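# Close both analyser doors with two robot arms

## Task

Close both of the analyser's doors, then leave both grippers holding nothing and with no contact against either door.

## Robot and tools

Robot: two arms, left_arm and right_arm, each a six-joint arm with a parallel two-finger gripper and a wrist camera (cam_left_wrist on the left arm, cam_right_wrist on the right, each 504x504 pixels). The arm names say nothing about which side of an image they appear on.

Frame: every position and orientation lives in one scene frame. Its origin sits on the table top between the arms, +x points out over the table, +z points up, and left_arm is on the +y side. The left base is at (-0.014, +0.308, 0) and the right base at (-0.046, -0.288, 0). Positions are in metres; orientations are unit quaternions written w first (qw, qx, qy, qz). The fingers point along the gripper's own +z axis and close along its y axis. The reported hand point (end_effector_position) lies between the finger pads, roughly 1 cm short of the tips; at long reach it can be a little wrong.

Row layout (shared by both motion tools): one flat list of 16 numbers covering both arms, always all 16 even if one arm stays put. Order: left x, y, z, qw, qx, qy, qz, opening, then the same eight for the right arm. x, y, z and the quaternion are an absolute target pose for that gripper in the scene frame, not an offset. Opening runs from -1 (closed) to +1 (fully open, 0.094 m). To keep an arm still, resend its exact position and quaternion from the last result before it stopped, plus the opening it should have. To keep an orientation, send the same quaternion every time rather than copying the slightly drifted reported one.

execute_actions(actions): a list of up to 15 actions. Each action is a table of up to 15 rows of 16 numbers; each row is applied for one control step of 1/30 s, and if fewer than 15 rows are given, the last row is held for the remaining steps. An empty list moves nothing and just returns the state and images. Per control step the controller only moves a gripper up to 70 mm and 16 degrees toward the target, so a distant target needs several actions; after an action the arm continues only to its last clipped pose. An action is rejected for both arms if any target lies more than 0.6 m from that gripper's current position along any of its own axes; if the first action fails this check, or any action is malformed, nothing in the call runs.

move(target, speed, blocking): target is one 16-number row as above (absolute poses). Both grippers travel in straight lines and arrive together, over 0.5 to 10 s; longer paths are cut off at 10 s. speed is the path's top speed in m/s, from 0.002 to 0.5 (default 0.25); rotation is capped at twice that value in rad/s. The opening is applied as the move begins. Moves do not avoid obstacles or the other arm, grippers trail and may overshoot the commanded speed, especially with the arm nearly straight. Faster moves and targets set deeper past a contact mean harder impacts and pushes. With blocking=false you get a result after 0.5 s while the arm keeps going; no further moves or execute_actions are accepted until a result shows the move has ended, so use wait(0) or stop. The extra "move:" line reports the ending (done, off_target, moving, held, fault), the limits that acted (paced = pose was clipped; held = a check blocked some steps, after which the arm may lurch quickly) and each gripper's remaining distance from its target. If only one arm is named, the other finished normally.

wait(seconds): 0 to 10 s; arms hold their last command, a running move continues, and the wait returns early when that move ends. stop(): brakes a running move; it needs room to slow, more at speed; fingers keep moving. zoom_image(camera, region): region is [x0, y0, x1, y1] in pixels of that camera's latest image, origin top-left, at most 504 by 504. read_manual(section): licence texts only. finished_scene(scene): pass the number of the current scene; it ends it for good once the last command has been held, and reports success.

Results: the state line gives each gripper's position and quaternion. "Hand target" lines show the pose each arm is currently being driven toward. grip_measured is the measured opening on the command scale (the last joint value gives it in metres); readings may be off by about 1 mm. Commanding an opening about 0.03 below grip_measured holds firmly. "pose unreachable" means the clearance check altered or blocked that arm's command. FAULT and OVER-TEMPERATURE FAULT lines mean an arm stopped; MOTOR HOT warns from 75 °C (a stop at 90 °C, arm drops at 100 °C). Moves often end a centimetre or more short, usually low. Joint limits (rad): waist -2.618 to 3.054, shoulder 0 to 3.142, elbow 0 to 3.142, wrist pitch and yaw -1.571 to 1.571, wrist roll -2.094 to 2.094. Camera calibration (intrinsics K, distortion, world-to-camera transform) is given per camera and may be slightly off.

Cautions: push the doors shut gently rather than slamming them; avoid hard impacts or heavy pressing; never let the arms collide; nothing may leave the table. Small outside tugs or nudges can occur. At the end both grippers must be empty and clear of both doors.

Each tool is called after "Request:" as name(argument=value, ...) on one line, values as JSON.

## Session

Request:
execute_actions(actions=[])

Scene clock: 0.00 s.
left_arm: end_effector_position=(+0.0742, +0.0678, +0.1969) grip_measured=+1.000 end_effector_quat_wxyz=(+0.597, +0.799, +0.010, -0.076) | right_arm: end_effector_position=(+0.0298, -0.5326, +0.2205) grip_measured=+1.000 end_effector_quat_wxyz=(+0.160, +0.746, +0.436, -0.477)
Joint positions: left_arm=[-0.699  0.693  0.439 -0.308  1.025  1.926  0.094] | right_arm=[-0.557  1.411  1.165 -1.48   1.048  1.544  0.094]
Joint velocities: left_arm=[ 0.002 -0.002  0.002  0.022 -0.081  0.007  0.   ] | right_arm=[-0.007  0.002 -0.012  0.022 -0.007 -0.095  0.   ]
Hand target (left_arm): +0.072, +0.068, +0.201; +0.599, +0.797, +0.010, -0.081
Hand target (right_arm): +0.029, -0.534, +0.227; +0.169, +0.744, +0.431, -0.482
camera_calibration (this result's frames):
cam_left_wrist: T_world_to_cam=[[-0.0487199, 0.20344, -0.977875, 0.192227], [0.93252, 0.359996, 0.0284344, -0.0641069], [0.357816, -0.910503, -0.207251, 0.191908], [0, 0, 0, 1]] pos_world=[0.000478477, 0.158705, 0.22957]
cam_right_wrist: T_world_to_cam=[[-0.860184, 0.413134, 0.299003, 0.187628], [0.26356, 0.862058, -0.432889, 0.584701], [-0.436599, -0.293559, -0.850414, 0.160407], [0, 0, 0, 1]] pos_world=[0.0773243, -0.534473, 0.333422]

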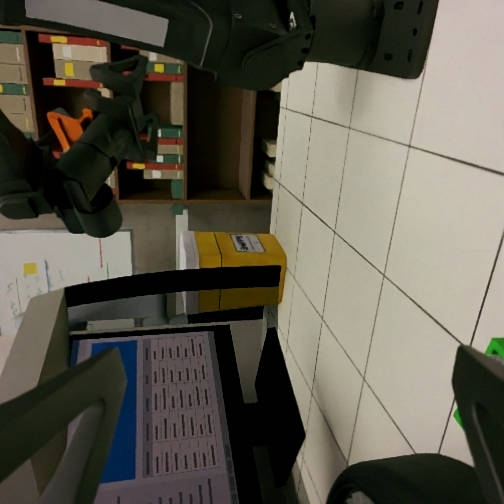

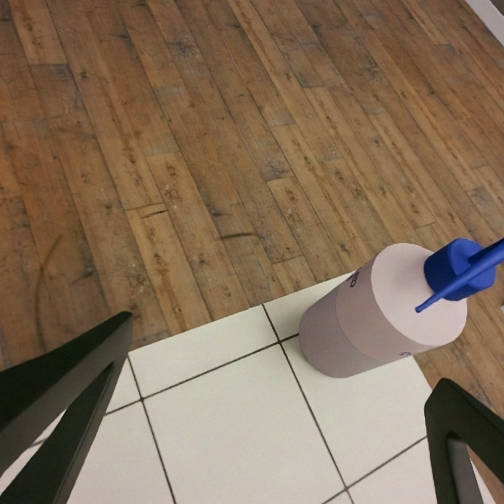

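Request:
move(target=[0.20,0.18,0.42,0.370,0.239,0.892,-0.099,-1,0.21,-0.26,0.43,0.381,-0.080,0.920,0.033,-1], speed=0.3)

Scene clock: 8.73 s.
left_arm: end_effector_position=(+0.1971, +0.1750, +0.4127) grip_measured=-0.990 end_effector_quat_wxyz=(+0.372, +0.251, +0.887, -0.105) | right_arm: end_effector_position=(+0.2138, -0.2601, +0.4249) grip_measured=-0.981 end_effector_quat_wxyz=(+0.399, -0.083, +0.913, +0.022)
Joint positions: left_arm=[-0.698  1.273  2.061 -1.566 -0.026 -0.024  0.   ] | right_arm=[ 0.13   1.323  2.138 -1.565 -0.065 -0.096  0.001]
Joint velocities: left_arm=[ 0.002 -0.007 -0.017 -0.051 -0.037 -0.022  0.   ] | right_arm=[ 0.037  0.007 -0.007 -0.022 -0.037 -0.037 -0.   ]
Hand target (left_arm): +0.201, +0.178, +0.417; +0.376, +0.240, +0.889, -0.101
Hand target (right_arm): +0.216, -0.260, +0.430; +0.405, -0.086, +0.910, +0.023
Off the commanded pose (left_arm): 0.009 m, 2 deg.
Off the commanded pose (right_arm): 0.006 m, 3 deg.
joint sent to its limit (left arm) — the command would take joint 4 (wrist pitch) past its lower limit, so that joint was sent only as far as its limit.
joint sent to its limit (right arm) — the command would take joint 4 (wrist pitch) past its lower limit, so that joint was sent only as far as its limit.
move: off_target (right_arm)
camera_calibration (this result's frames):
cam_left_wrist: T_world_to_cam=[[-0.511149, -0.852894, -0.106292, 0.303658], [-0.795178, 0.516209, -0.318152, 0.232818], [0.326219, -0.0781019, -0.942062, 0.454106], [0, 0, 0, 1]] pos_world=[0.192208, 0.174272, 0.534144]
cam_right_wrist: T_world_to_cam=[[0.346701, -0.930946, 0.114626, -0.357086], [-0.891079, -0.365056, -0.269654, 0.248097], [0.292877, -0.00865131, -0.956111, 0.457586], [0, 0, 0, 1]] pos_world=[0.210859, -0.2379, 0.545335]

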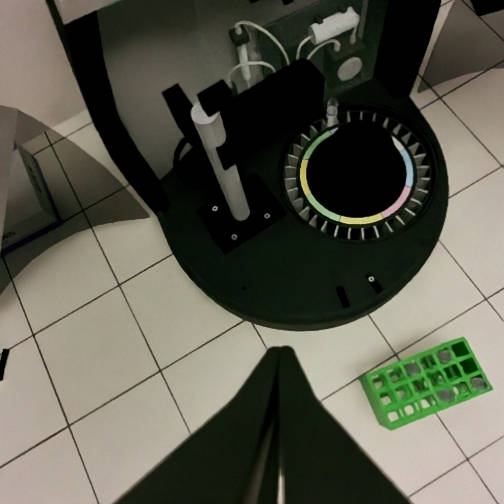

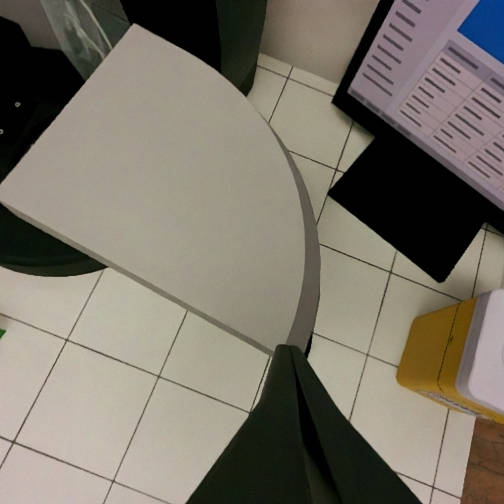

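Request:
move(target=[0.33,0.47,0.41,0.259,0,0.966,0,-1,0.275,-0.335,0.40,0.259,0,0.966,0,-1], speed=0.3)

Request:
move(target=[0.33,0.47,0.41,0.259,0,0.966,0,-1,0.28,-0.33,0.29,0.259,0,0.966,0,-1], speed=0.25)

Scene clock: 19.93 s.
left_arm: end_effector_position=(+0.3362, +0.4691, +0.4001) grip_measured=-0.990 end_effector_quat_wxyz=(+0.370, -0.016, +0.928, +0.042) | right_arm: end_effector_position=(+0.2735, -0.3346, +0.3905) grip_measured=-0.981 end_effector_quat_wxyz=(+0.338, +0.006, +0.941, -0.008)
Joint positions: left_arm=[ 0.45   1.794  2.51  -1.571  0.293  0.416  0.   ] | right_arm=[-0.14   1.544  2.22  -1.565 -0.115 -0.158  0.001]
Joint velocities: left_arm=[-0.007 -0.012  0.002 -0.037 -0.037  0.037 -0.   ] | right_arm=[-0.012  0.002  0.017 -0.022 -0.007 -0.11   0.   ]
Hand target (left_arm): +0.333, +0.470, +0.409; +0.380, -0.014, +0.923, +0.051
Hand target (right_arm): +0.274, -0.337, +0.399; +0.349, +0.005, +0.937, -0.012
Off the commanded pose (left_arm): 0.012 m, 14 deg.
Off the commanded pose (right_arm): 0.010 m, 10 deg.
joint sent to its limit (left arm) — the command would take joint 4 (wrist pitch) past its lower limit, so that joint was sent only as far as its limit.
joint sent to its limit (right arm) — the command would take joint 4 (wrist pitch) past its lower limit, so that joint was sent only as far as its limit.
move: off_target (left_arm, right_arm)
camera_calibration (this result's frames):
cam_left_wrist: T_world_to_cam=[[0.0680531, -0.982935, -0.170899, 0.516377], [-0.958549, -0.0169124, -0.284427, 0.479135], [0.276683, 0.183172, -0.943342, 0.314408], [0, 0, 0, 1]] pos_world=[0.337142, 0.458078, 0.521122]
cam_right_wrist: T_world_to_cam=[[0.176644, -0.981447, 0.0745614, -0.397955], [-0.971662, -0.185967, -0.145909, 0.298468], [0.157068, -0.0466746, -0.986484, 0.442919], [0, 0, 0, 1]] pos_world=[0.290739, -0.314394, 0.510154]

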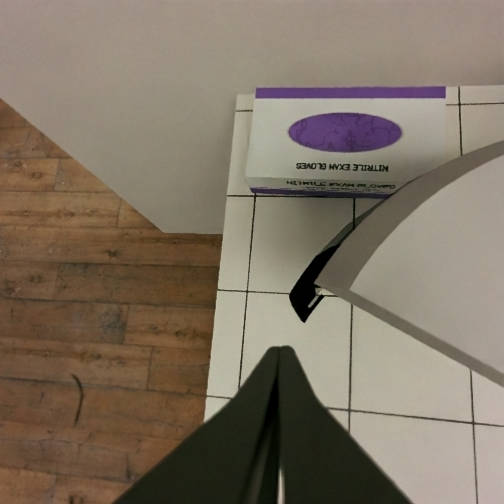

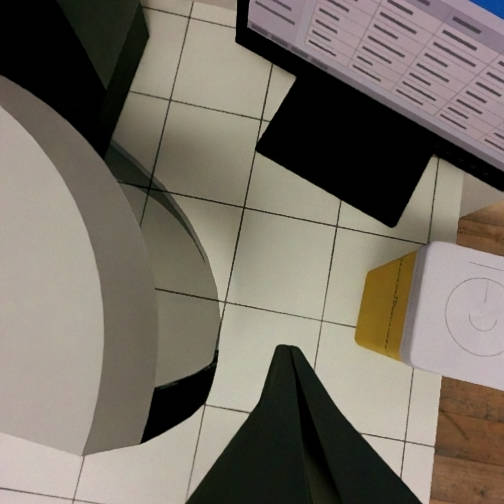

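Scene clock: 21.10 s.
left_arm: end_effector_position=(+0.3362, +0.4691, +0.4001) grip_measured=-0.990 end_effector_quat_wxyz=(+0.370, -0.014, +0.928, +0.043) | right_arm: end_effector_position=(+0.2799, -0.3320, +0.2836) grip_measured=-0.981 end_effector_quat_wxyz=(+0.244, +0.004, +0.970, +0.004)
Joint positions: left_arm=[ 0.45   1.794  2.51  -1.571  0.293  0.42   0.   ] | right_arm=[-0.118  1.466  1.729 -1.35  -0.096 -0.158  0.001]
Joint velocities: left_arm=[-0.002 -0.002 -0.007  0.022 -0.037 -0.037 -0.   ] | right_arm=[-0.012  0.007 -0.012  0.007 -0.022  0.022 -0.001]
Hand target (left_arm): +0.330, +0.470, +0.409; +0.380, -0.014, +0.924, +0.051
Hand target (right_arm): +0.279, -0.330, +0.290; +0.259, +0.000, +0.966, +0.001
Off the commanded pose (left_arm): 0.012 m, 14 deg.
Off the commanded pose (right_arm): 0.007 m, 2 deg.
joint sent to its limit (left arm) — the command would take joint 4 (wrist pitch) past its lower limit, so that joint was sent only as far as its limit.
move: off_target (left_arm)
camera_calibration (this result's frames):
cam_left_wrist: T_world_to_cam=[[0.0652839, -0.982669, -0.173491, 0.51822], [-0.958688, -0.013526, -0.284138, 0.477478], [0.276867, 0.184873, -0.942956, 0.313394], [0, 0, 0, 1]] pos_world=[0.337153, 0.457759, 0.521092]
cam_right_wrist: T_world_to_cam=[[0.19679, -0.980334, 0.0148325, -0.376898], [-0.979683, -0.196017, 0.0424182, 0.235035], [-0.0386766, -0.0228786, -0.99899, 0.402793], [0, 0, 0, 1]] pos_world=[0.320008, -0.314199, 0.398007]

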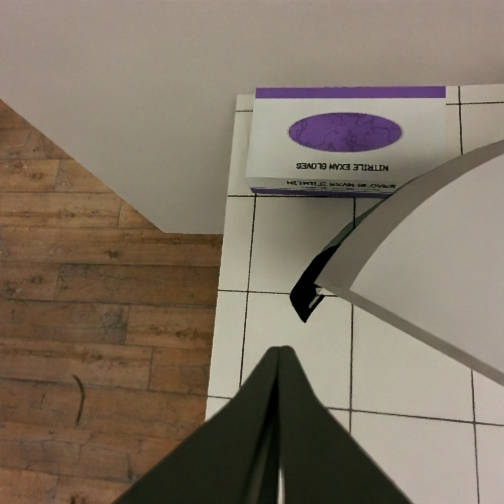

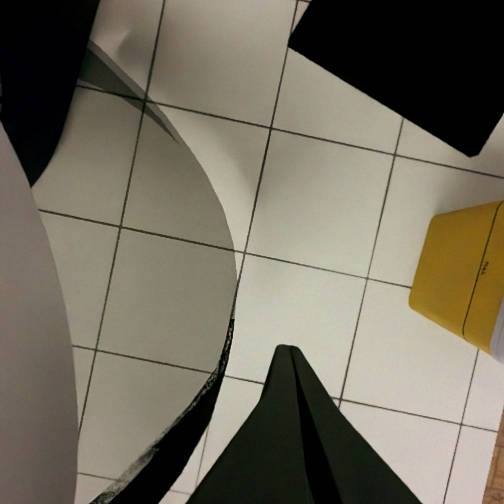

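Request:
move(target=[0.42,0.52,0.38,0.259,0,0.966,0,-1,0.29,-0.19,0.29,0.259,0,0.966,0,-1], speed=0.15)

Request:
move(target=[0.42,0.51,0.295,0.259,0,0.966,0,-1,0.25,-0.165,0.29,0.259,0,0.966,0,-1], speed=0.15)

Scene clock: 28.33 s.
left_arm: end_effector_position=(+0.4146, +0.5192, +0.3677) grip_measured=-0.990 end_effector_quat_wxyz=(+0.382, -0.017, +0.923, +0.050) | right_arm: end_effector_position=(+0.2864, -0.1904, +0.2824) grip_measured=-0.981 end_effector_quat_wxyz=(+0.248, -0.007, +0.969, -0.004)
Joint positions: left_arm=[ 0.45   2.146  2.852 -1.529  0.288  0.411  0.   ] | right_arm=[ 0.446  1.539  1.789 -1.352  0.18   0.318  0.001]
Joint velocities: left_arm=[ 0.002  0.002 -0.012 -0.037  0.037  0.066 -0.001] | right_arm=[ 0.007 -0.007 -0.007  0.007 -0.022  0.022 -0.001]
Hand target (left_arm): +0.419, +0.519, +0.379; +0.401, -0.015, +0.914, +0.059
Hand target (right_arm): +0.291, -0.189, +0.289; +0.258, -0.001, +0.966, -0.004
Off the commanded pose (left_arm): 0.013 m, 16 deg; orientation clipped at the last step of the last action.
Off the commanded pose (right_arm): 0.008 m, 2 deg.
elbow stopped short (left arm): the move would have taken joint 3 (elbow) straighter than the controller allows; a more bent joint 3 avoids this.
move: off_target (left_arm); limits=paced
camera_calibration (this result's frames):
cam_left_wrist: T_world_to_cam=[[0.0791625, -0.979606, -0.184675, 0.553494], [-0.950712, -0.0184759, -0.309525, 0.552706], [0.2998, 0.200076, -0.932786, 0.230745], [0, 0, 0, 1]] pos_world=[0.412471, 0.506252, 0.488528]
cam_right_wrist: T_world_to_cam=[[0.212643, -0.976443, 0.0366259, -0.249225], [-0.976675, -0.211251, 0.0384648, 0.266555], [-0.0298214, -0.0439509, -0.998589, 0.398393], [0, 0, 0, 1]] pos_world=[0.325215, -0.169534, 0.396706]

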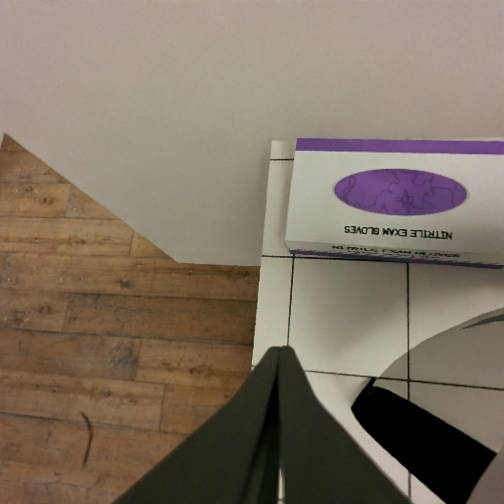

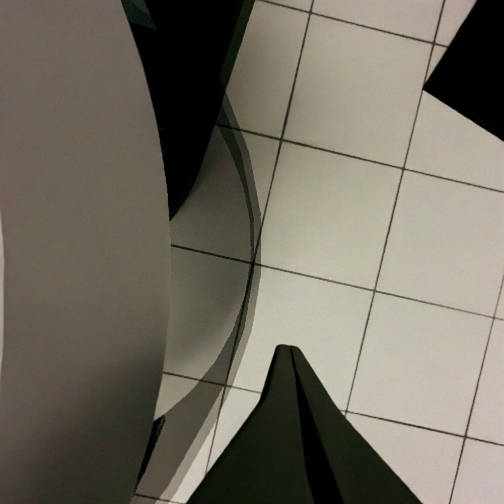

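Scene clock: 29.67 s.
left_arm: end_effector_position=(+0.4188, +0.5150, +0.3011) grip_measured=-0.990 end_effector_quat_wxyz=(+0.291, -0.011, +0.957, +0.013) | right_arm: end_effector_position=(+0.2570, -0.1614, +0.2873) grip_measured=-0.981 end_effector_quat_wxyz=(+0.255, -0.003, +0.967, -0.000)
Joint positions: left_arm=[ 0.428  2.19   2.721 -1.567  0.262  0.444  0.   ] | right_arm=[ 0.598  1.49   1.763 -1.387  0.249  0.461  0.001]
Joint velocities: left_arm=[-0.012 -0.017 -0.012  0.022 -0.037  0.007 -0.   ] | right_arm=[-0.002 -0.002 -0.002 -0.022 -0.095  0.066 -0.001]
Hand target (left_arm): +0.420, +0.510, +0.295; +0.281, -0.004, +0.960, +0.008
Hand target (right_arm): +0.250, -0.164, +0.290; +0.259, -0.000, +0.966, -0.001
Off the commanded pose (left_arm): 0.008 m, 4 deg.
Off the commanded pose (right_arm): 0.008 m, 1 deg.
joint sent to its limit (left arm) — the command would take joint 4 (wrist pitch) past its lower limit, so that joint was sent only as far as its limit.
move: off_target (left_arm)
camera_calibration (this result's frames):
cam_left_wrist: T_world_to_cam=[[0.0178718, -0.992155, -0.123729, 0.550536], [-0.992826, -0.00297733, -0.119533, 0.488474], [0.118227, 0.124977, -0.98509, 0.298594], [0, 0, 0, 1]] pos_world=[0.439828, 0.510354, 0.420648]
cam_right_wrist: T_world_to_cam=[[0.207514, -0.977744, 0.0308971, -0.212101], [-0.978108, -0.206881, 0.0224909, 0.249474], [-0.0155984, -0.0348878, -0.999269, 0.401702], [0, 0, 0, 1]] pos_world=[0.294292, -0.141755, 0.402351]

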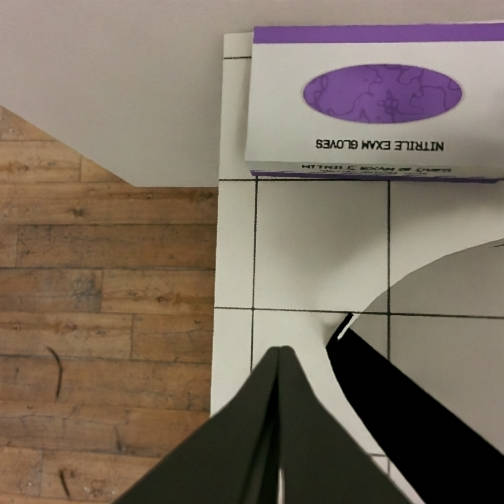

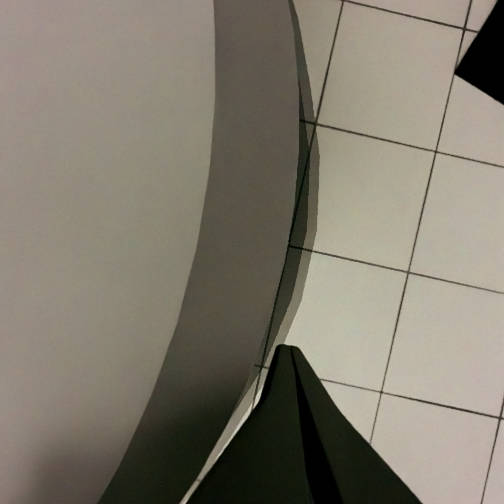

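Request:
move(target=[0.40,0.43,0.29,0.259,0,0.966,0,-1,0.235,-0.12,0.29,0.259,0,0.966,0,-1], speed=0.12)

Request:
move(target=[0.33,0.37,0.29,0.259,0,0.966,0,-1,0.225,-0.06,0.29,0.259,0,0.966,0,-1], speed=0.12)

Scene clock: 32.90 s.
left_arm: end_effector_position=(+0.3846, +0.4858, +0.2856) grip_measured=-0.990 end_effector_quat_wxyz=(+0.233, -0.038, +0.970, +0.064) | right_arm: end_effector_position=(+0.2324, -0.1223, +0.2835) grip_measured=-0.981 end_effector_quat_wxyz=(+0.251, -0.004, +0.968, -0.002)
Joint positions: left_arm=[ 0.33   1.918  2.258 -1.427  0.063  0.349  0.   ] | right_arm=[ 0.781  1.517  1.781 -1.437  0.324  0.634  0.001]
Joint velocities: left_arm=[-0.012  0.002  0.007 -0.022  0.007 -0.051 -0.001] | right_arm=[-0.007 -0.012 -0.002 -0.022  0.051  0.022 -0.   ]
Hand target (left_arm): +0.396, +0.432, +0.291; +0.254, -0.000, +0.967, -0.001
Hand target (right_arm): +0.235, -0.120, +0.290; +0.260, -0.000, +0.966, -0.001
Off the commanded pose (left_arm): 0.058 m, 9 deg.
Off the commanded pose (right_arm): 0.007 m, 1 deg.
move: off_target (left_arm)
camera_calibration (this result's frames):
cam_left_wrist: T_world_to_cam=[[0.0794194, -0.974663, -0.209105, 0.512521], [-0.996769, -0.080173, -0.00488342, 0.45877], [-0.0120049, 0.208817, -0.977881, 0.298372], [0, 0, 0, 1]] pos_world=[0.420166, 0.474011, 0.401183]
cam_right_wrist: T_world_to_cam=[[0.208904, -0.977331, 0.0343948, -0.169912], [-0.977647, -0.207859, 0.0316267, 0.230721], [-0.0237605, -0.0402329, -0.998908, 0.400025], [0, 0, 0, 1]] pos_world=[0.270563, -0.102009, 0.398135]

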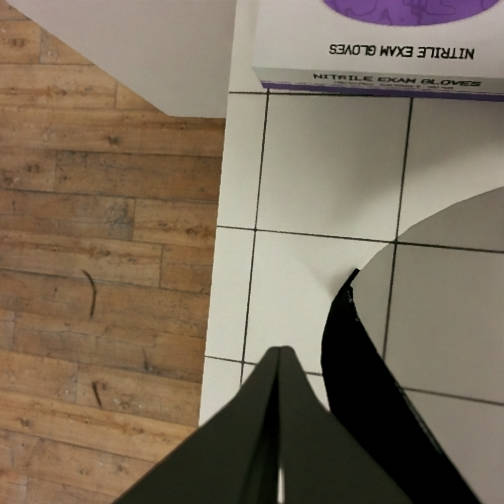

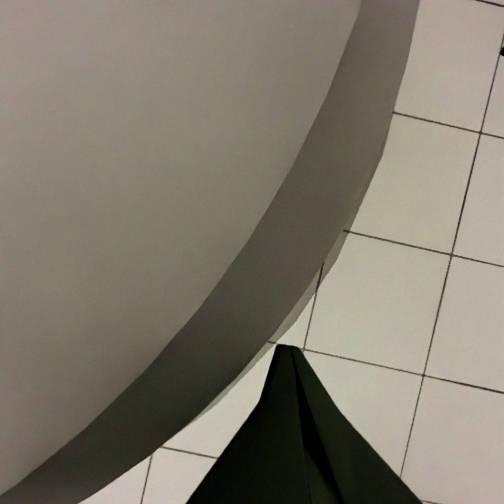

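Scene clock: 34.47 s.
left_arm: end_effector_position=(+0.2852, +0.4098, +0.2867) grip_measured=-0.990 end_effector_quat_wxyz=(+0.184, -0.030, +0.980, +0.070) | right_arm: end_effector_position=(+0.2225, -0.0624, +0.2831) grip_measured=-0.981 end_effector_quat_wxyz=(+0.249, -0.005, +0.968, -0.003)
Joint positions: left_arm=[ 0.192  1.519  1.838 -1.494 -0.034  0.249  0.   ] | right_arm=[ 0.959  1.679  1.955 -1.515  0.386  0.812  0.001]
Joint velocities: left_arm=[-0.012  0.017 -0.012 -0.037  0.081 -0.037  0.001] | right_arm=[ 0.012 -0.022 -0.012 -0.037  0.037  0.007  0.001]
Hand target (left_arm): +0.322, +0.370, +0.294; +0.249, +0.003, +0.968, -0.000
Hand target (right_arm): +0.225, -0.060, +0.289; +0.259, -0.000, +0.966, -0.001
Off the commanded pose (left_arm): 0.060 m, 12 deg.
Off the commanded pose (right_arm): 0.008 m, 1 deg.
move: off_target (left_arm)
camera_calibration (this result's frames):
cam_left_wrist: T_world_to_cam=[[0.0513286, -0.973011, -0.224979, 0.458431], [-0.992763, -0.0742032, 0.0944234, 0.321621], [-0.108569, 0.218504, -0.969778, 0.335377], [0, 0, 0, 1]] pos_world=[0.332174, 0.396642, 0.398011]
cam_right_wrist: T_world_to_cam=[[0.209495, -0.977202, 0.0344623, -0.10943], [-0.977425, -0.208294, 0.0354034, 0.232436], [-0.027418, -0.0411012, -0.998779, 0.402524], [0, 0, 0, 1]] pos_world=[0.261151, -0.0419761, 0.397574]

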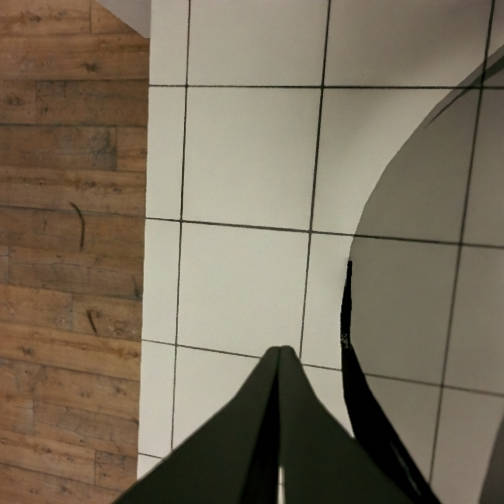

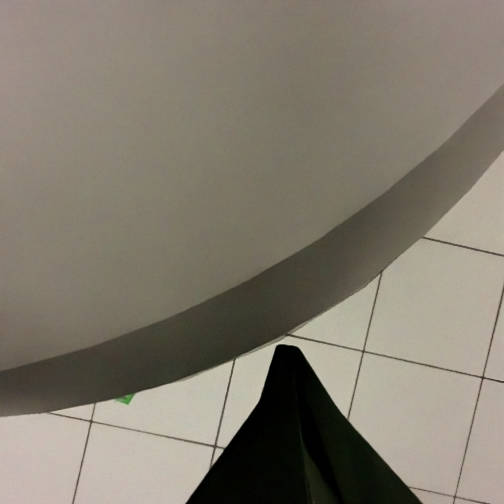

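Request:
move(target=[0.295,0.33,0.295,0.259,0,0.966,0,-1,0.235,-0.03,0.29,0.259,0,0.966,0,-1], speed=0.1)

Request:
move(target=[0.29,0.26,0.295,0.259,0,0.966,0,-1,0.26,-0.02,0.29,0.259,0,0.966,0,-1], speed=0.1)

Scene clock: 39.47 s.
left_arm: end_effector_position=(+0.2929, +0.3363, +0.2876) grip_measured=-0.990 end_effector_quat_wxyz=(+0.234, -0.001, +0.972, +0.009) | right_arm: end_effector_position=(+0.2322, -0.0333, +0.2831) grip_measured=-0.981 end_effector_quat_wxyz=(+0.247, -0.005, +0.969, -0.003)
Joint positions: left_arm=[-0.007  1.414  1.713 -1.398  0.031  0.095  0.   ] | right_arm=[ 0.992  1.811  2.119 -1.563  0.393  0.847  0.001]
Joint velocities: left_arm=[-0.017  0.002  0.007 -0.007  0.022 -0.081 -0.001] | right_arm=[ 0.002  0.002 -0.007 -0.125 -0.007 -0.022 -0.001]
Hand target (left_arm): +0.294, +0.330, +0.296; +0.258, +0.001, +0.966, +0.000
Hand target (right_arm): +0.235, -0.030, +0.289; +0.259, -0.000, +0.966, +0.000
Off the commanded pose (left_arm): 0.010 m, 3 deg.
Off the commanded pose (right_arm): 0.008 m, 2 deg.
move: off_target (left_arm)
camera_calibration (this result's frames):
cam_left_wrist: T_world_to_cam=[[-0.0165776, -0.992693, -0.119524, 0.382885], [-0.999853, 0.0169702, -0.00226768, 0.32288], [0.00427946, 0.119469, -0.992829, 0.360002], [0, 0, 0, 1]] pos_world=[0.32764, 0.331599, 0.403916]
cam_right_wrist: T_world_to_cam=[[0.20966, -0.977179, 0.0341208, -0.0830072], [-0.977249, -0.208275, 0.0400693, 0.24654], [-0.0320484, -0.0417455, -0.998614, 0.405042], [0, 0, 0, 1]] pos_world=[0.271315, -0.0128561, 0.397434]

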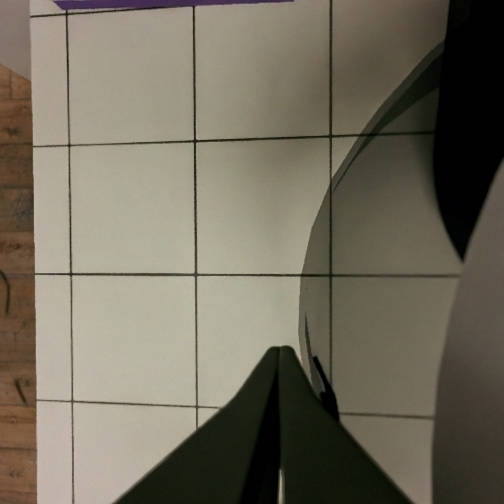

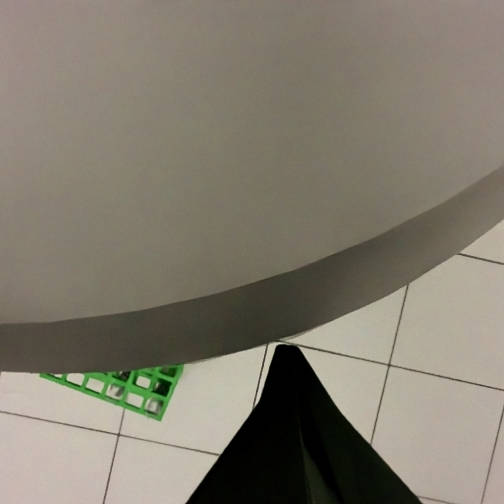

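Scene clock: 40.73 s.
left_arm: end_effector_position=(+0.2906, +0.2608, +0.2882) grip_measured=-0.990 end_effector_quat_wxyz=(+0.238, +0.002, +0.971, +0.001) | right_arm: end_effector_position=(+0.2515, -0.0192, +0.2835) grip_measured=-0.982 end_effector_quat_wxyz=(+0.249, -0.005, +0.968, +0.004)
Joint positions: left_arm=[-0.327  1.414  1.713 -1.398 -0.099 -0.187  0.   ] | right_arm=[ 0.969  1.901  2.236 -1.567  0.38   0.821  0.001]
Joint velocities: left_arm=[-0.012  0.007 -0.002 -0.037 -0.022 -0.095 -0.   ] | right_arm=[-0.007 -0.002 -0.017 -0.007  0.022  0.037 -0.001]
Hand target (left_arm): +0.289, +0.260, +0.295; +0.256, +0.000, +0.967, -0.000
Hand target (right_arm): +0.260, -0.021, +0.289; +0.262, -0.001, +0.965, +0.003
Off the commanded pose (left_arm): 0.007 m, 2 deg.
Off the commanded pose (right_arm): 0.011 m, 1 deg.
joint sent to its limit (right arm) — the command would take joint 4 (wrist pitch) past its lower limit, so that joint was sent only as far as its limit.
move: off_target (right_arm)
camera_calibration (this result's frames):
cam_left_wrist: T_world_to_cam=[[-0.0256072, -0.99407, -0.105682, 0.307004], [-0.999576, 0.0269297, -0.0111057, 0.321727], [0.0138858, 0.105352, -0.994338, 0.370929], [0, 0, 0, 1]] pos_world=[0.324301, 0.257441, 0.404846]
cam_right_wrist: T_world_to_cam=[[0.213702, -0.976656, 0.0217851, -0.0707803], [-0.976541, -0.212967, 0.0318209, 0.270404], [-0.0264386, -0.0280742, -0.999256, 0.405618], [0, 0, 0, 1]] pos_world=[0.289911, -0.000153439, 0.398254]

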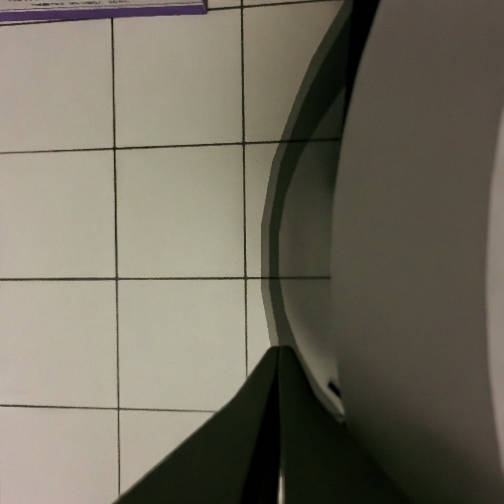

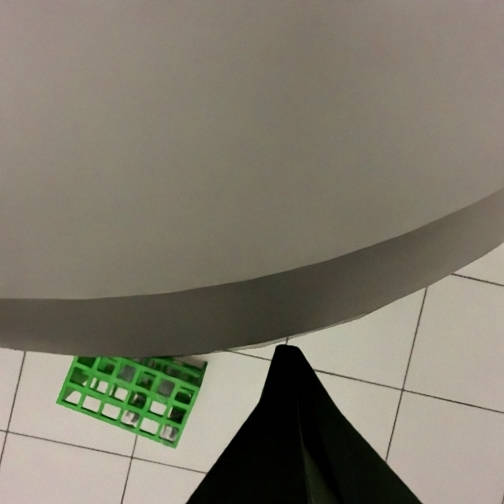

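Request:
move(target=[0.275,0.21,0.295,0.259,0,0.966,0,-1,0.268,-0.005,0.29,0.259,0,0.966,0,-1], speed=0.1)

Request:
move(target=[0.255,0.165,0.29,0.259,0,0.966,0,-1,0.15,-0.08,0.33,0.354,-0.354,0.854,0.146,-1], speed=0.3)

Scene clock: 44.77 s.
left_arm: end_effector_position=(+0.2767, +0.2097, +0.2900) grip_measured=-0.990 end_effector_quat_wxyz=(+0.250, +0.002, +0.968, -0.002) | right_arm: end_effector_position=(+0.2520, -0.0129, +0.2900) grip_measured=-0.982 end_effector_quat_wxyz=(+0.251, -0.004, +0.968, +0.022)
Joint positions: left_arm=[-0.563  1.414  1.713 -1.405 -0.209 -0.397  0.   ] | right_arm=[ 0.969  1.91   2.276 -1.567  0.359  0.821  0.001]
Joint velocities: left_arm=[-0.002 -0.012 -0.002 -0.022 -0.066 -0.007  0.001] | right_arm=[ 0.002 -0.022 -0.002 -0.022 -0.037  0.007 -0.   ]
Hand target (left_arm): +0.274, +0.210, +0.295; +0.258, -0.000, +0.966, +0.000
Hand target (right_arm): +0.267, -0.006, +0.289; +0.268, -0.002, +0.963, +0.010
Off the commanded pose (left_arm): 0.005 m, 1 deg.
Off the commanded pose (right_arm): 0.018 m, 3 deg.
joint sent to its limit (right arm) — the command would take joint 4 (wrist pitch) past its lower limit, so that joint was sent only as far as its limit.
move: off_target (right_arm)
camera_calibration (this result's frames):
cam_left_wrist: T_world_to_cam=[[-0.0241393, -0.994518, -0.101745, 0.254518], [-0.998975, 0.0278958, -0.0356603, 0.316016], [0.0383031, 0.10078, -0.994171, 0.372481], [0, 0, 0, 1]] pos_world=[0.307569, 0.206769, 0.407475]
cam_right_wrist: T_world_to_cam=[[0.220797, -0.975246, -0.0119656, -0.0568711], [-0.975038, -0.221012, 0.0213097, 0.274659], [-0.0234267, 0.00696178, -0.999701, 0.41214], [0, 0, 0, 1]] pos_world=[0.290015, 0.00237025, 0.405483]

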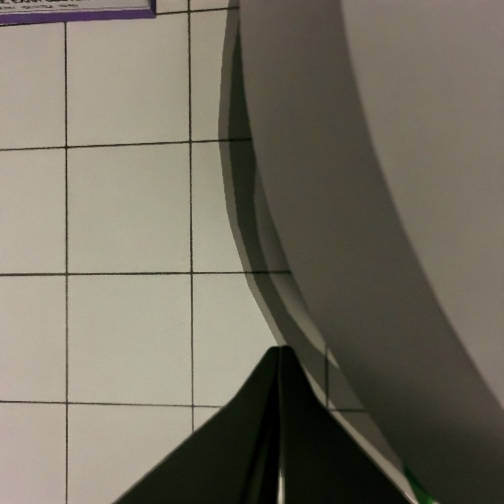

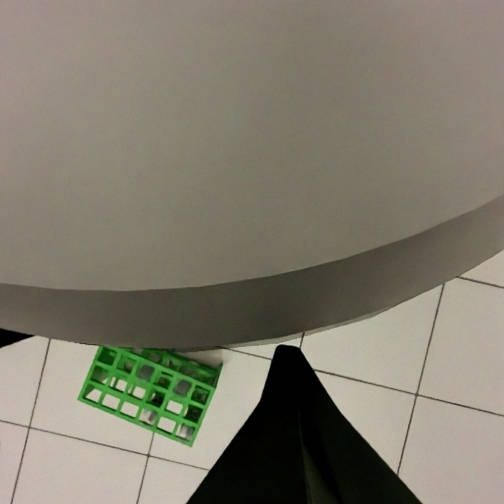

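Scene clock: 46.80 s.
left_arm: end_effector_position=(+0.2509, +0.1689, +0.2898) grip_measured=-0.990 end_effector_quat_wxyz=(+0.256, -0.001, +0.967, -0.005) | right_arm: end_effector_position=(+0.1499, -0.0767, +0.3312) grip_measured=-0.982 end_effector_quat_wxyz=(+0.349, -0.354, +0.856, +0.141)
Joint positions: left_arm=[-0.778  1.414  1.713 -1.444 -0.303 -0.602  0.   ] | right_arm=[ 0.923  1.149  1.545 -1.195  0.053  0.046  0.001]
Joint velocities: left_arm=[ 0.002  0.002 -0.002 -0.037  0.037 -0.037 -0.001] | right_arm=[-0.017  0.032 -0.012 -0.022 -0.037 -0.022 -0.   ]
Hand target (left_arm): +0.254, +0.165, +0.290; +0.258, +0.000, +0.966, +0.000
Hand target (right_arm): +0.150, -0.079, +0.332; +0.356, -0.355, +0.852, +0.145
Off the commanded pose (left_arm): 0.006 m, 1 deg.
Off the commanded pose (right_arm): 0.003 m, 1 deg.
move: done
camera_calibration (this result's frames):
cam_left_wrist: T_world_to_cam=[[-0.0191715, -0.995347, -0.0944302, 0.210143], [-0.9986, 0.0237201, -0.0472846, 0.295394], [0.0493044, 0.0933915, -0.994408, 0.375988], [0, 0, 0, 1]] pos_world=[0.280471, 0.167044, 0.407697]
cam_right_wrist: T_world_to_cam=[[0.822472, -0.562406, 0.0850873, -0.186744], [-0.533659, -0.814736, -0.226744, 0.130529], [0.196846, 0.141083, -0.970231, 0.418925], [0, 0, 0, 1]] pos_world=[0.140786, -0.0577827, 0.45194]

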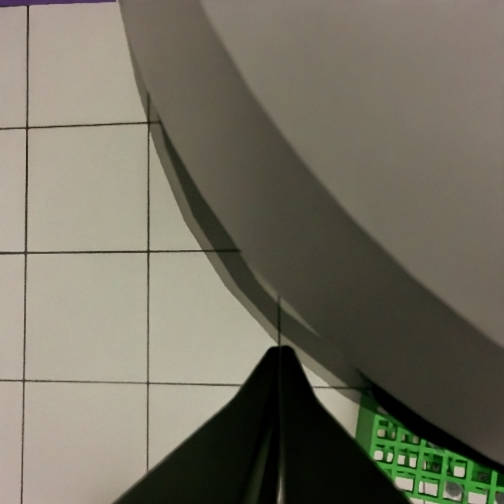

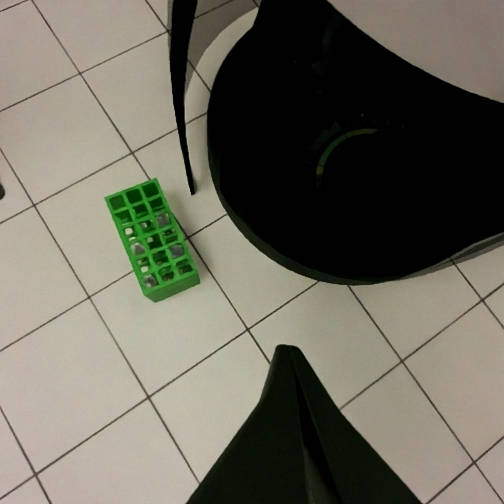

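Clears the rack. Continue.

Request:
move(target=[0.235,0.11,0.29,0.259,0,0.966,0,-1,0.13,-0.11,0.33,0.354,-0.354,0.854,0.146,-1], speed=0.1)

Request:
move(target=[0.255,0.095,0.29,0.259,0,0.966,0,-1,0.13,-0.11,0.33,0.354,-0.354,0.854,0.146,-1], speed=0.06)

Scene clock: 50.33 s.
left_arm: end_effector_position=(+0.2312, +0.1118, +0.2837) grip_measured=-0.990 end_effector_quat_wxyz=(+0.247, +0.003, +0.969, -0.003) | right_arm: end_effector_position=(+0.1337, -0.1048, +0.3327) grip_measured=-0.982 end_effector_quat_wxyz=(+0.355, -0.352, +0.854, +0.146)
Joint positions: left_arm=[-1.     1.532  1.806 -1.508 -0.376 -0.817  0.   ] | right_arm=[ 0.87   1.041  1.496 -1.238  0.012  0.012  0.001]
Joint velocities: left_arm=[ 0.007  0.002  0.007  0.037 -0.066 -0.007 -0.001] | right_arm=[-0.002 -0.007  0.017  0.051 -0.007 -0.022 -0.001]
Hand target (left_arm): +0.234, +0.110, +0.289; +0.258, -0.000, +0.966, +0.000
Hand target (right_arm): +0.130, -0.110, +0.330; +0.354, -0.353, +0.854, +0.146
Off the commanded pose (left_arm): 0.008 m, 1 deg.
Off the commanded pose (right_arm): 0.007 m, 0 deg.
move: done
camera_calibration (this result's frames):
cam_left_wrist: T_world_to_cam=[[-0.0277554, -0.994602, -0.0999862, 0.155848], [-0.999074, 0.0308903, -0.0299426, 0.271099], [0.0328696, 0.0990626, -0.994538, 0.37942], [0, 0, 0, 1]] pos_world=[0.262702, 0.109046, 0.401047]
cam_right_wrist: T_world_to_cam=[[0.821945, -0.563565, 0.082463, -0.188513], [-0.532009, -0.811361, -0.242197, 0.104604], [0.203401, 0.155201, -0.966716, 0.426899], [0, 0, 0, 1]] pos_world=[0.123766, -0.0876225, 0.45357]

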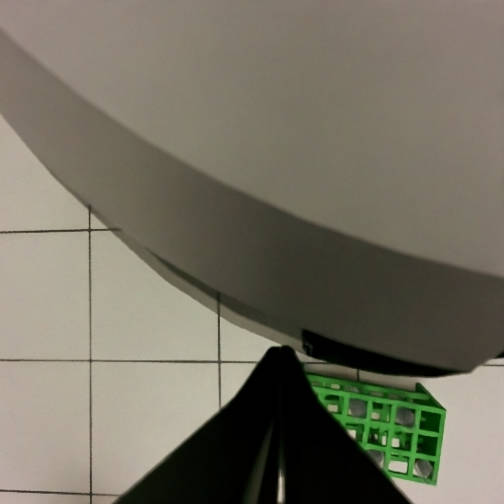

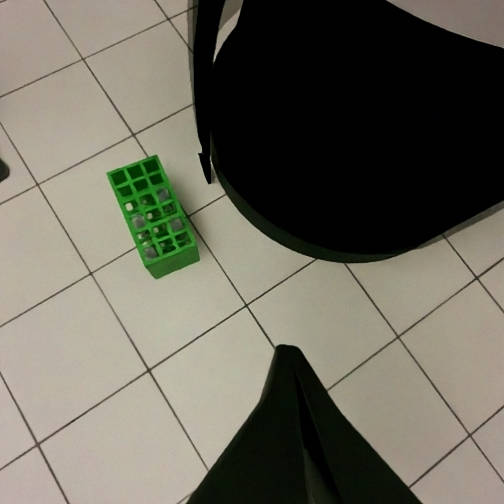

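Scene clock: 51.10 s.
left_arm: end_effector_position=(+0.2371, +0.1034, +0.2828) grip_measured=-0.990 end_effector_quat_wxyz=(+0.233, +0.010, +0.972, +0.011) | right_arm: end_effector_position=(+0.1336, -0.1047, +0.3327) grip_measured=-0.982 end_effector_quat_wxyz=(+0.355, -0.353, +0.853, +0.146)
Joint positions: left_arm=[-1.     1.609  1.894 -1.558 -0.372 -0.812  0.   ] | right_arm=[ 0.87   1.041  1.496 -1.238  0.011  0.01   0.001]
Joint velocities: left_arm=[ 0.012  0.007  0.002 -0.066 -0.022 -0.051 -0.   ] | right_arm=[ 0.007  0.002  0.002 -0.037  0.022  0.007 -0.002]
Hand target (left_arm): +0.254, +0.096, +0.290; +0.259, -0.000, +0.966, +0.000
Hand target (right_arm): +0.130, -0.110, +0.330; +0.354, -0.354, +0.854, +0.146
Off the commanded pose (left_arm): 0.021 m, 3 deg.
Off the commanded pose (right_arm): 0.007 m, 0 deg.
move: off_target (left_arm)
camera_calibration (this result's frames):
cam_left_wrist: T_world_to_cam=[[-0.0366998, -0.99083, -0.130037, 0.157788], [-0.999313, 0.0370529, -0.000295903, 0.268282], [0.00511143, 0.129937, -0.991509, 0.381625], [0, 0, 0, 1]] pos_world=[0.271938, 0.0968134, 0.398983]
cam_right_wrist: T_world_to_cam=[[0.822993, -0.561996, 0.0827292, -0.188377], [-0.530432, -0.812413, -0.242129, 0.1043], [0.203286, 0.155388, -0.966711, 0.426938], [0, 0, 0, 1]] pos_world=[0.123566, -0.0874733, 0.453564]

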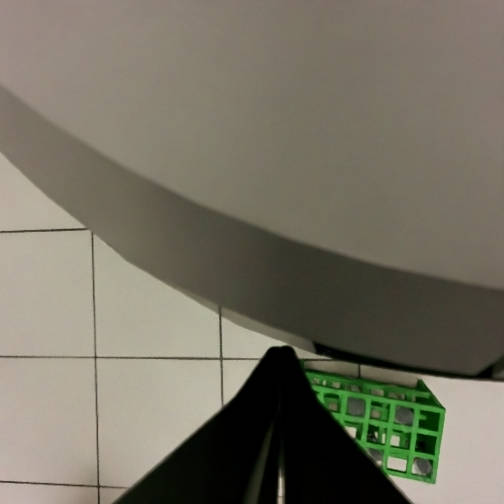

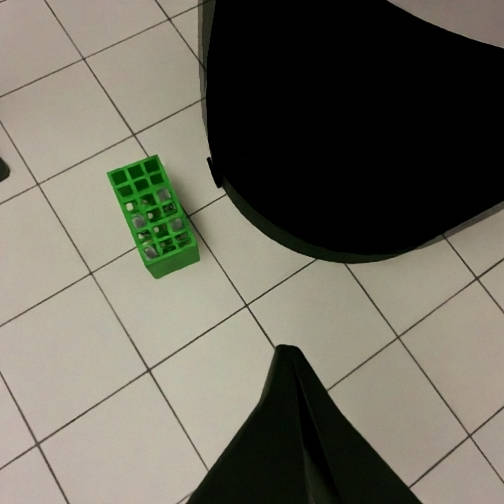

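Looks shut. Back off and check the seam from above.

Request:
move(target=[0.17,0.10,0.40,0.330,0.383,0.845,-0.15,-1,0.13,-0.11,0.33,0.354,-0.354,0.854,0.146,-1], speed=0.3)

Scene clock: 55.47 s.
left_arm: end_effector_position=(+0.1732, +0.0939, +0.3872) grip_measured=-0.990 end_effector_quat_wxyz=(+0.317, +0.390, +0.853, -0.139) | right_arm: end_effector_position=(+0.1335, -0.1046, +0.3327) grip_measured=-0.982 end_effector_quat_wxyz=(+0.355, -0.353, +0.853, +0.147)
Joint positions: left_arm=[-0.978  1.373  2.039 -1.531 -0.016 -0.004  0.   ] | right_arm=[ 0.87   1.041  1.496 -1.238  0.01   0.01   0.001]
Joint velocities: left_arm=[-0.007  0.007 -0.007 -0.022 -0.051  0.037 -0.001] | right_arm=[ 0.017 -0.022  0.002 -0.037 -0.007 -0.066  0.001]
Hand target (left_arm): +0.169, +0.101, +0.401; +0.335, +0.387, +0.846, -0.149
Hand target (right_arm): +0.130, -0.110, +0.330; +0.354, -0.354, +0.854, +0.146
Off the commanded pose (left_arm): 0.015 m, 2 deg.
Off the commanded pose (right_arm): 0.007 m, 0 deg.
move: off_target (left_arm)
camera_calibration (this result's frames):
cam_left_wrist: T_world_to_cam=[[-0.747079, -0.654682, -0.115165, 0.245318], [-0.619884, 0.748698, -0.234937, 0.163127], [0.240033, -0.104127, -0.965164, 0.457846], [0, 0, 0, 1]] pos_world=[0.174493, 0.0861464, 0.508473]
cam_right_wrist: T_world_to_cam=[[0.823296, -0.561551, 0.0827297, -0.188304], [-0.529994, -0.8127, -0.242125, 0.104223], [0.2032, 0.155495, -0.966711, 0.426962], [0, 0, 0, 1]] pos_world=[0.123509, -0.0874304, 0.453563]

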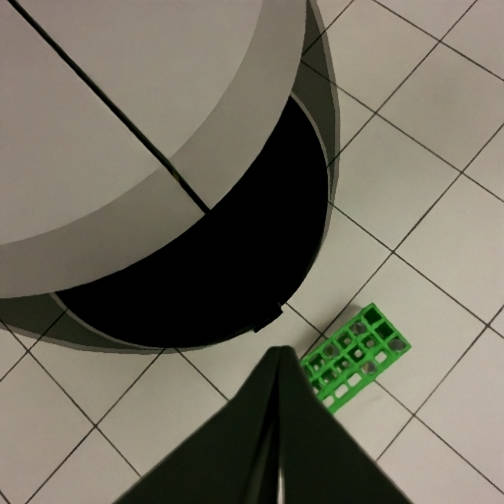

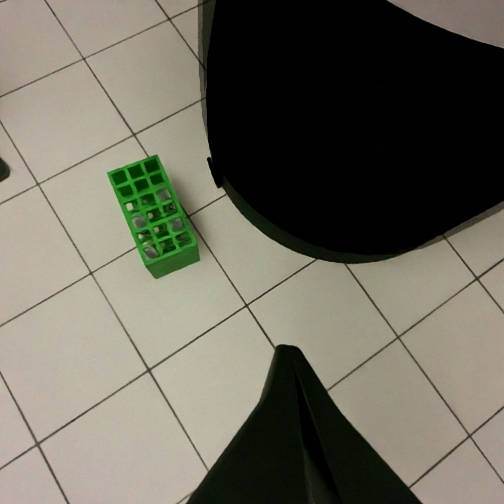

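Request:
finished_scene(scene=2)

The scene is finished: the task was done.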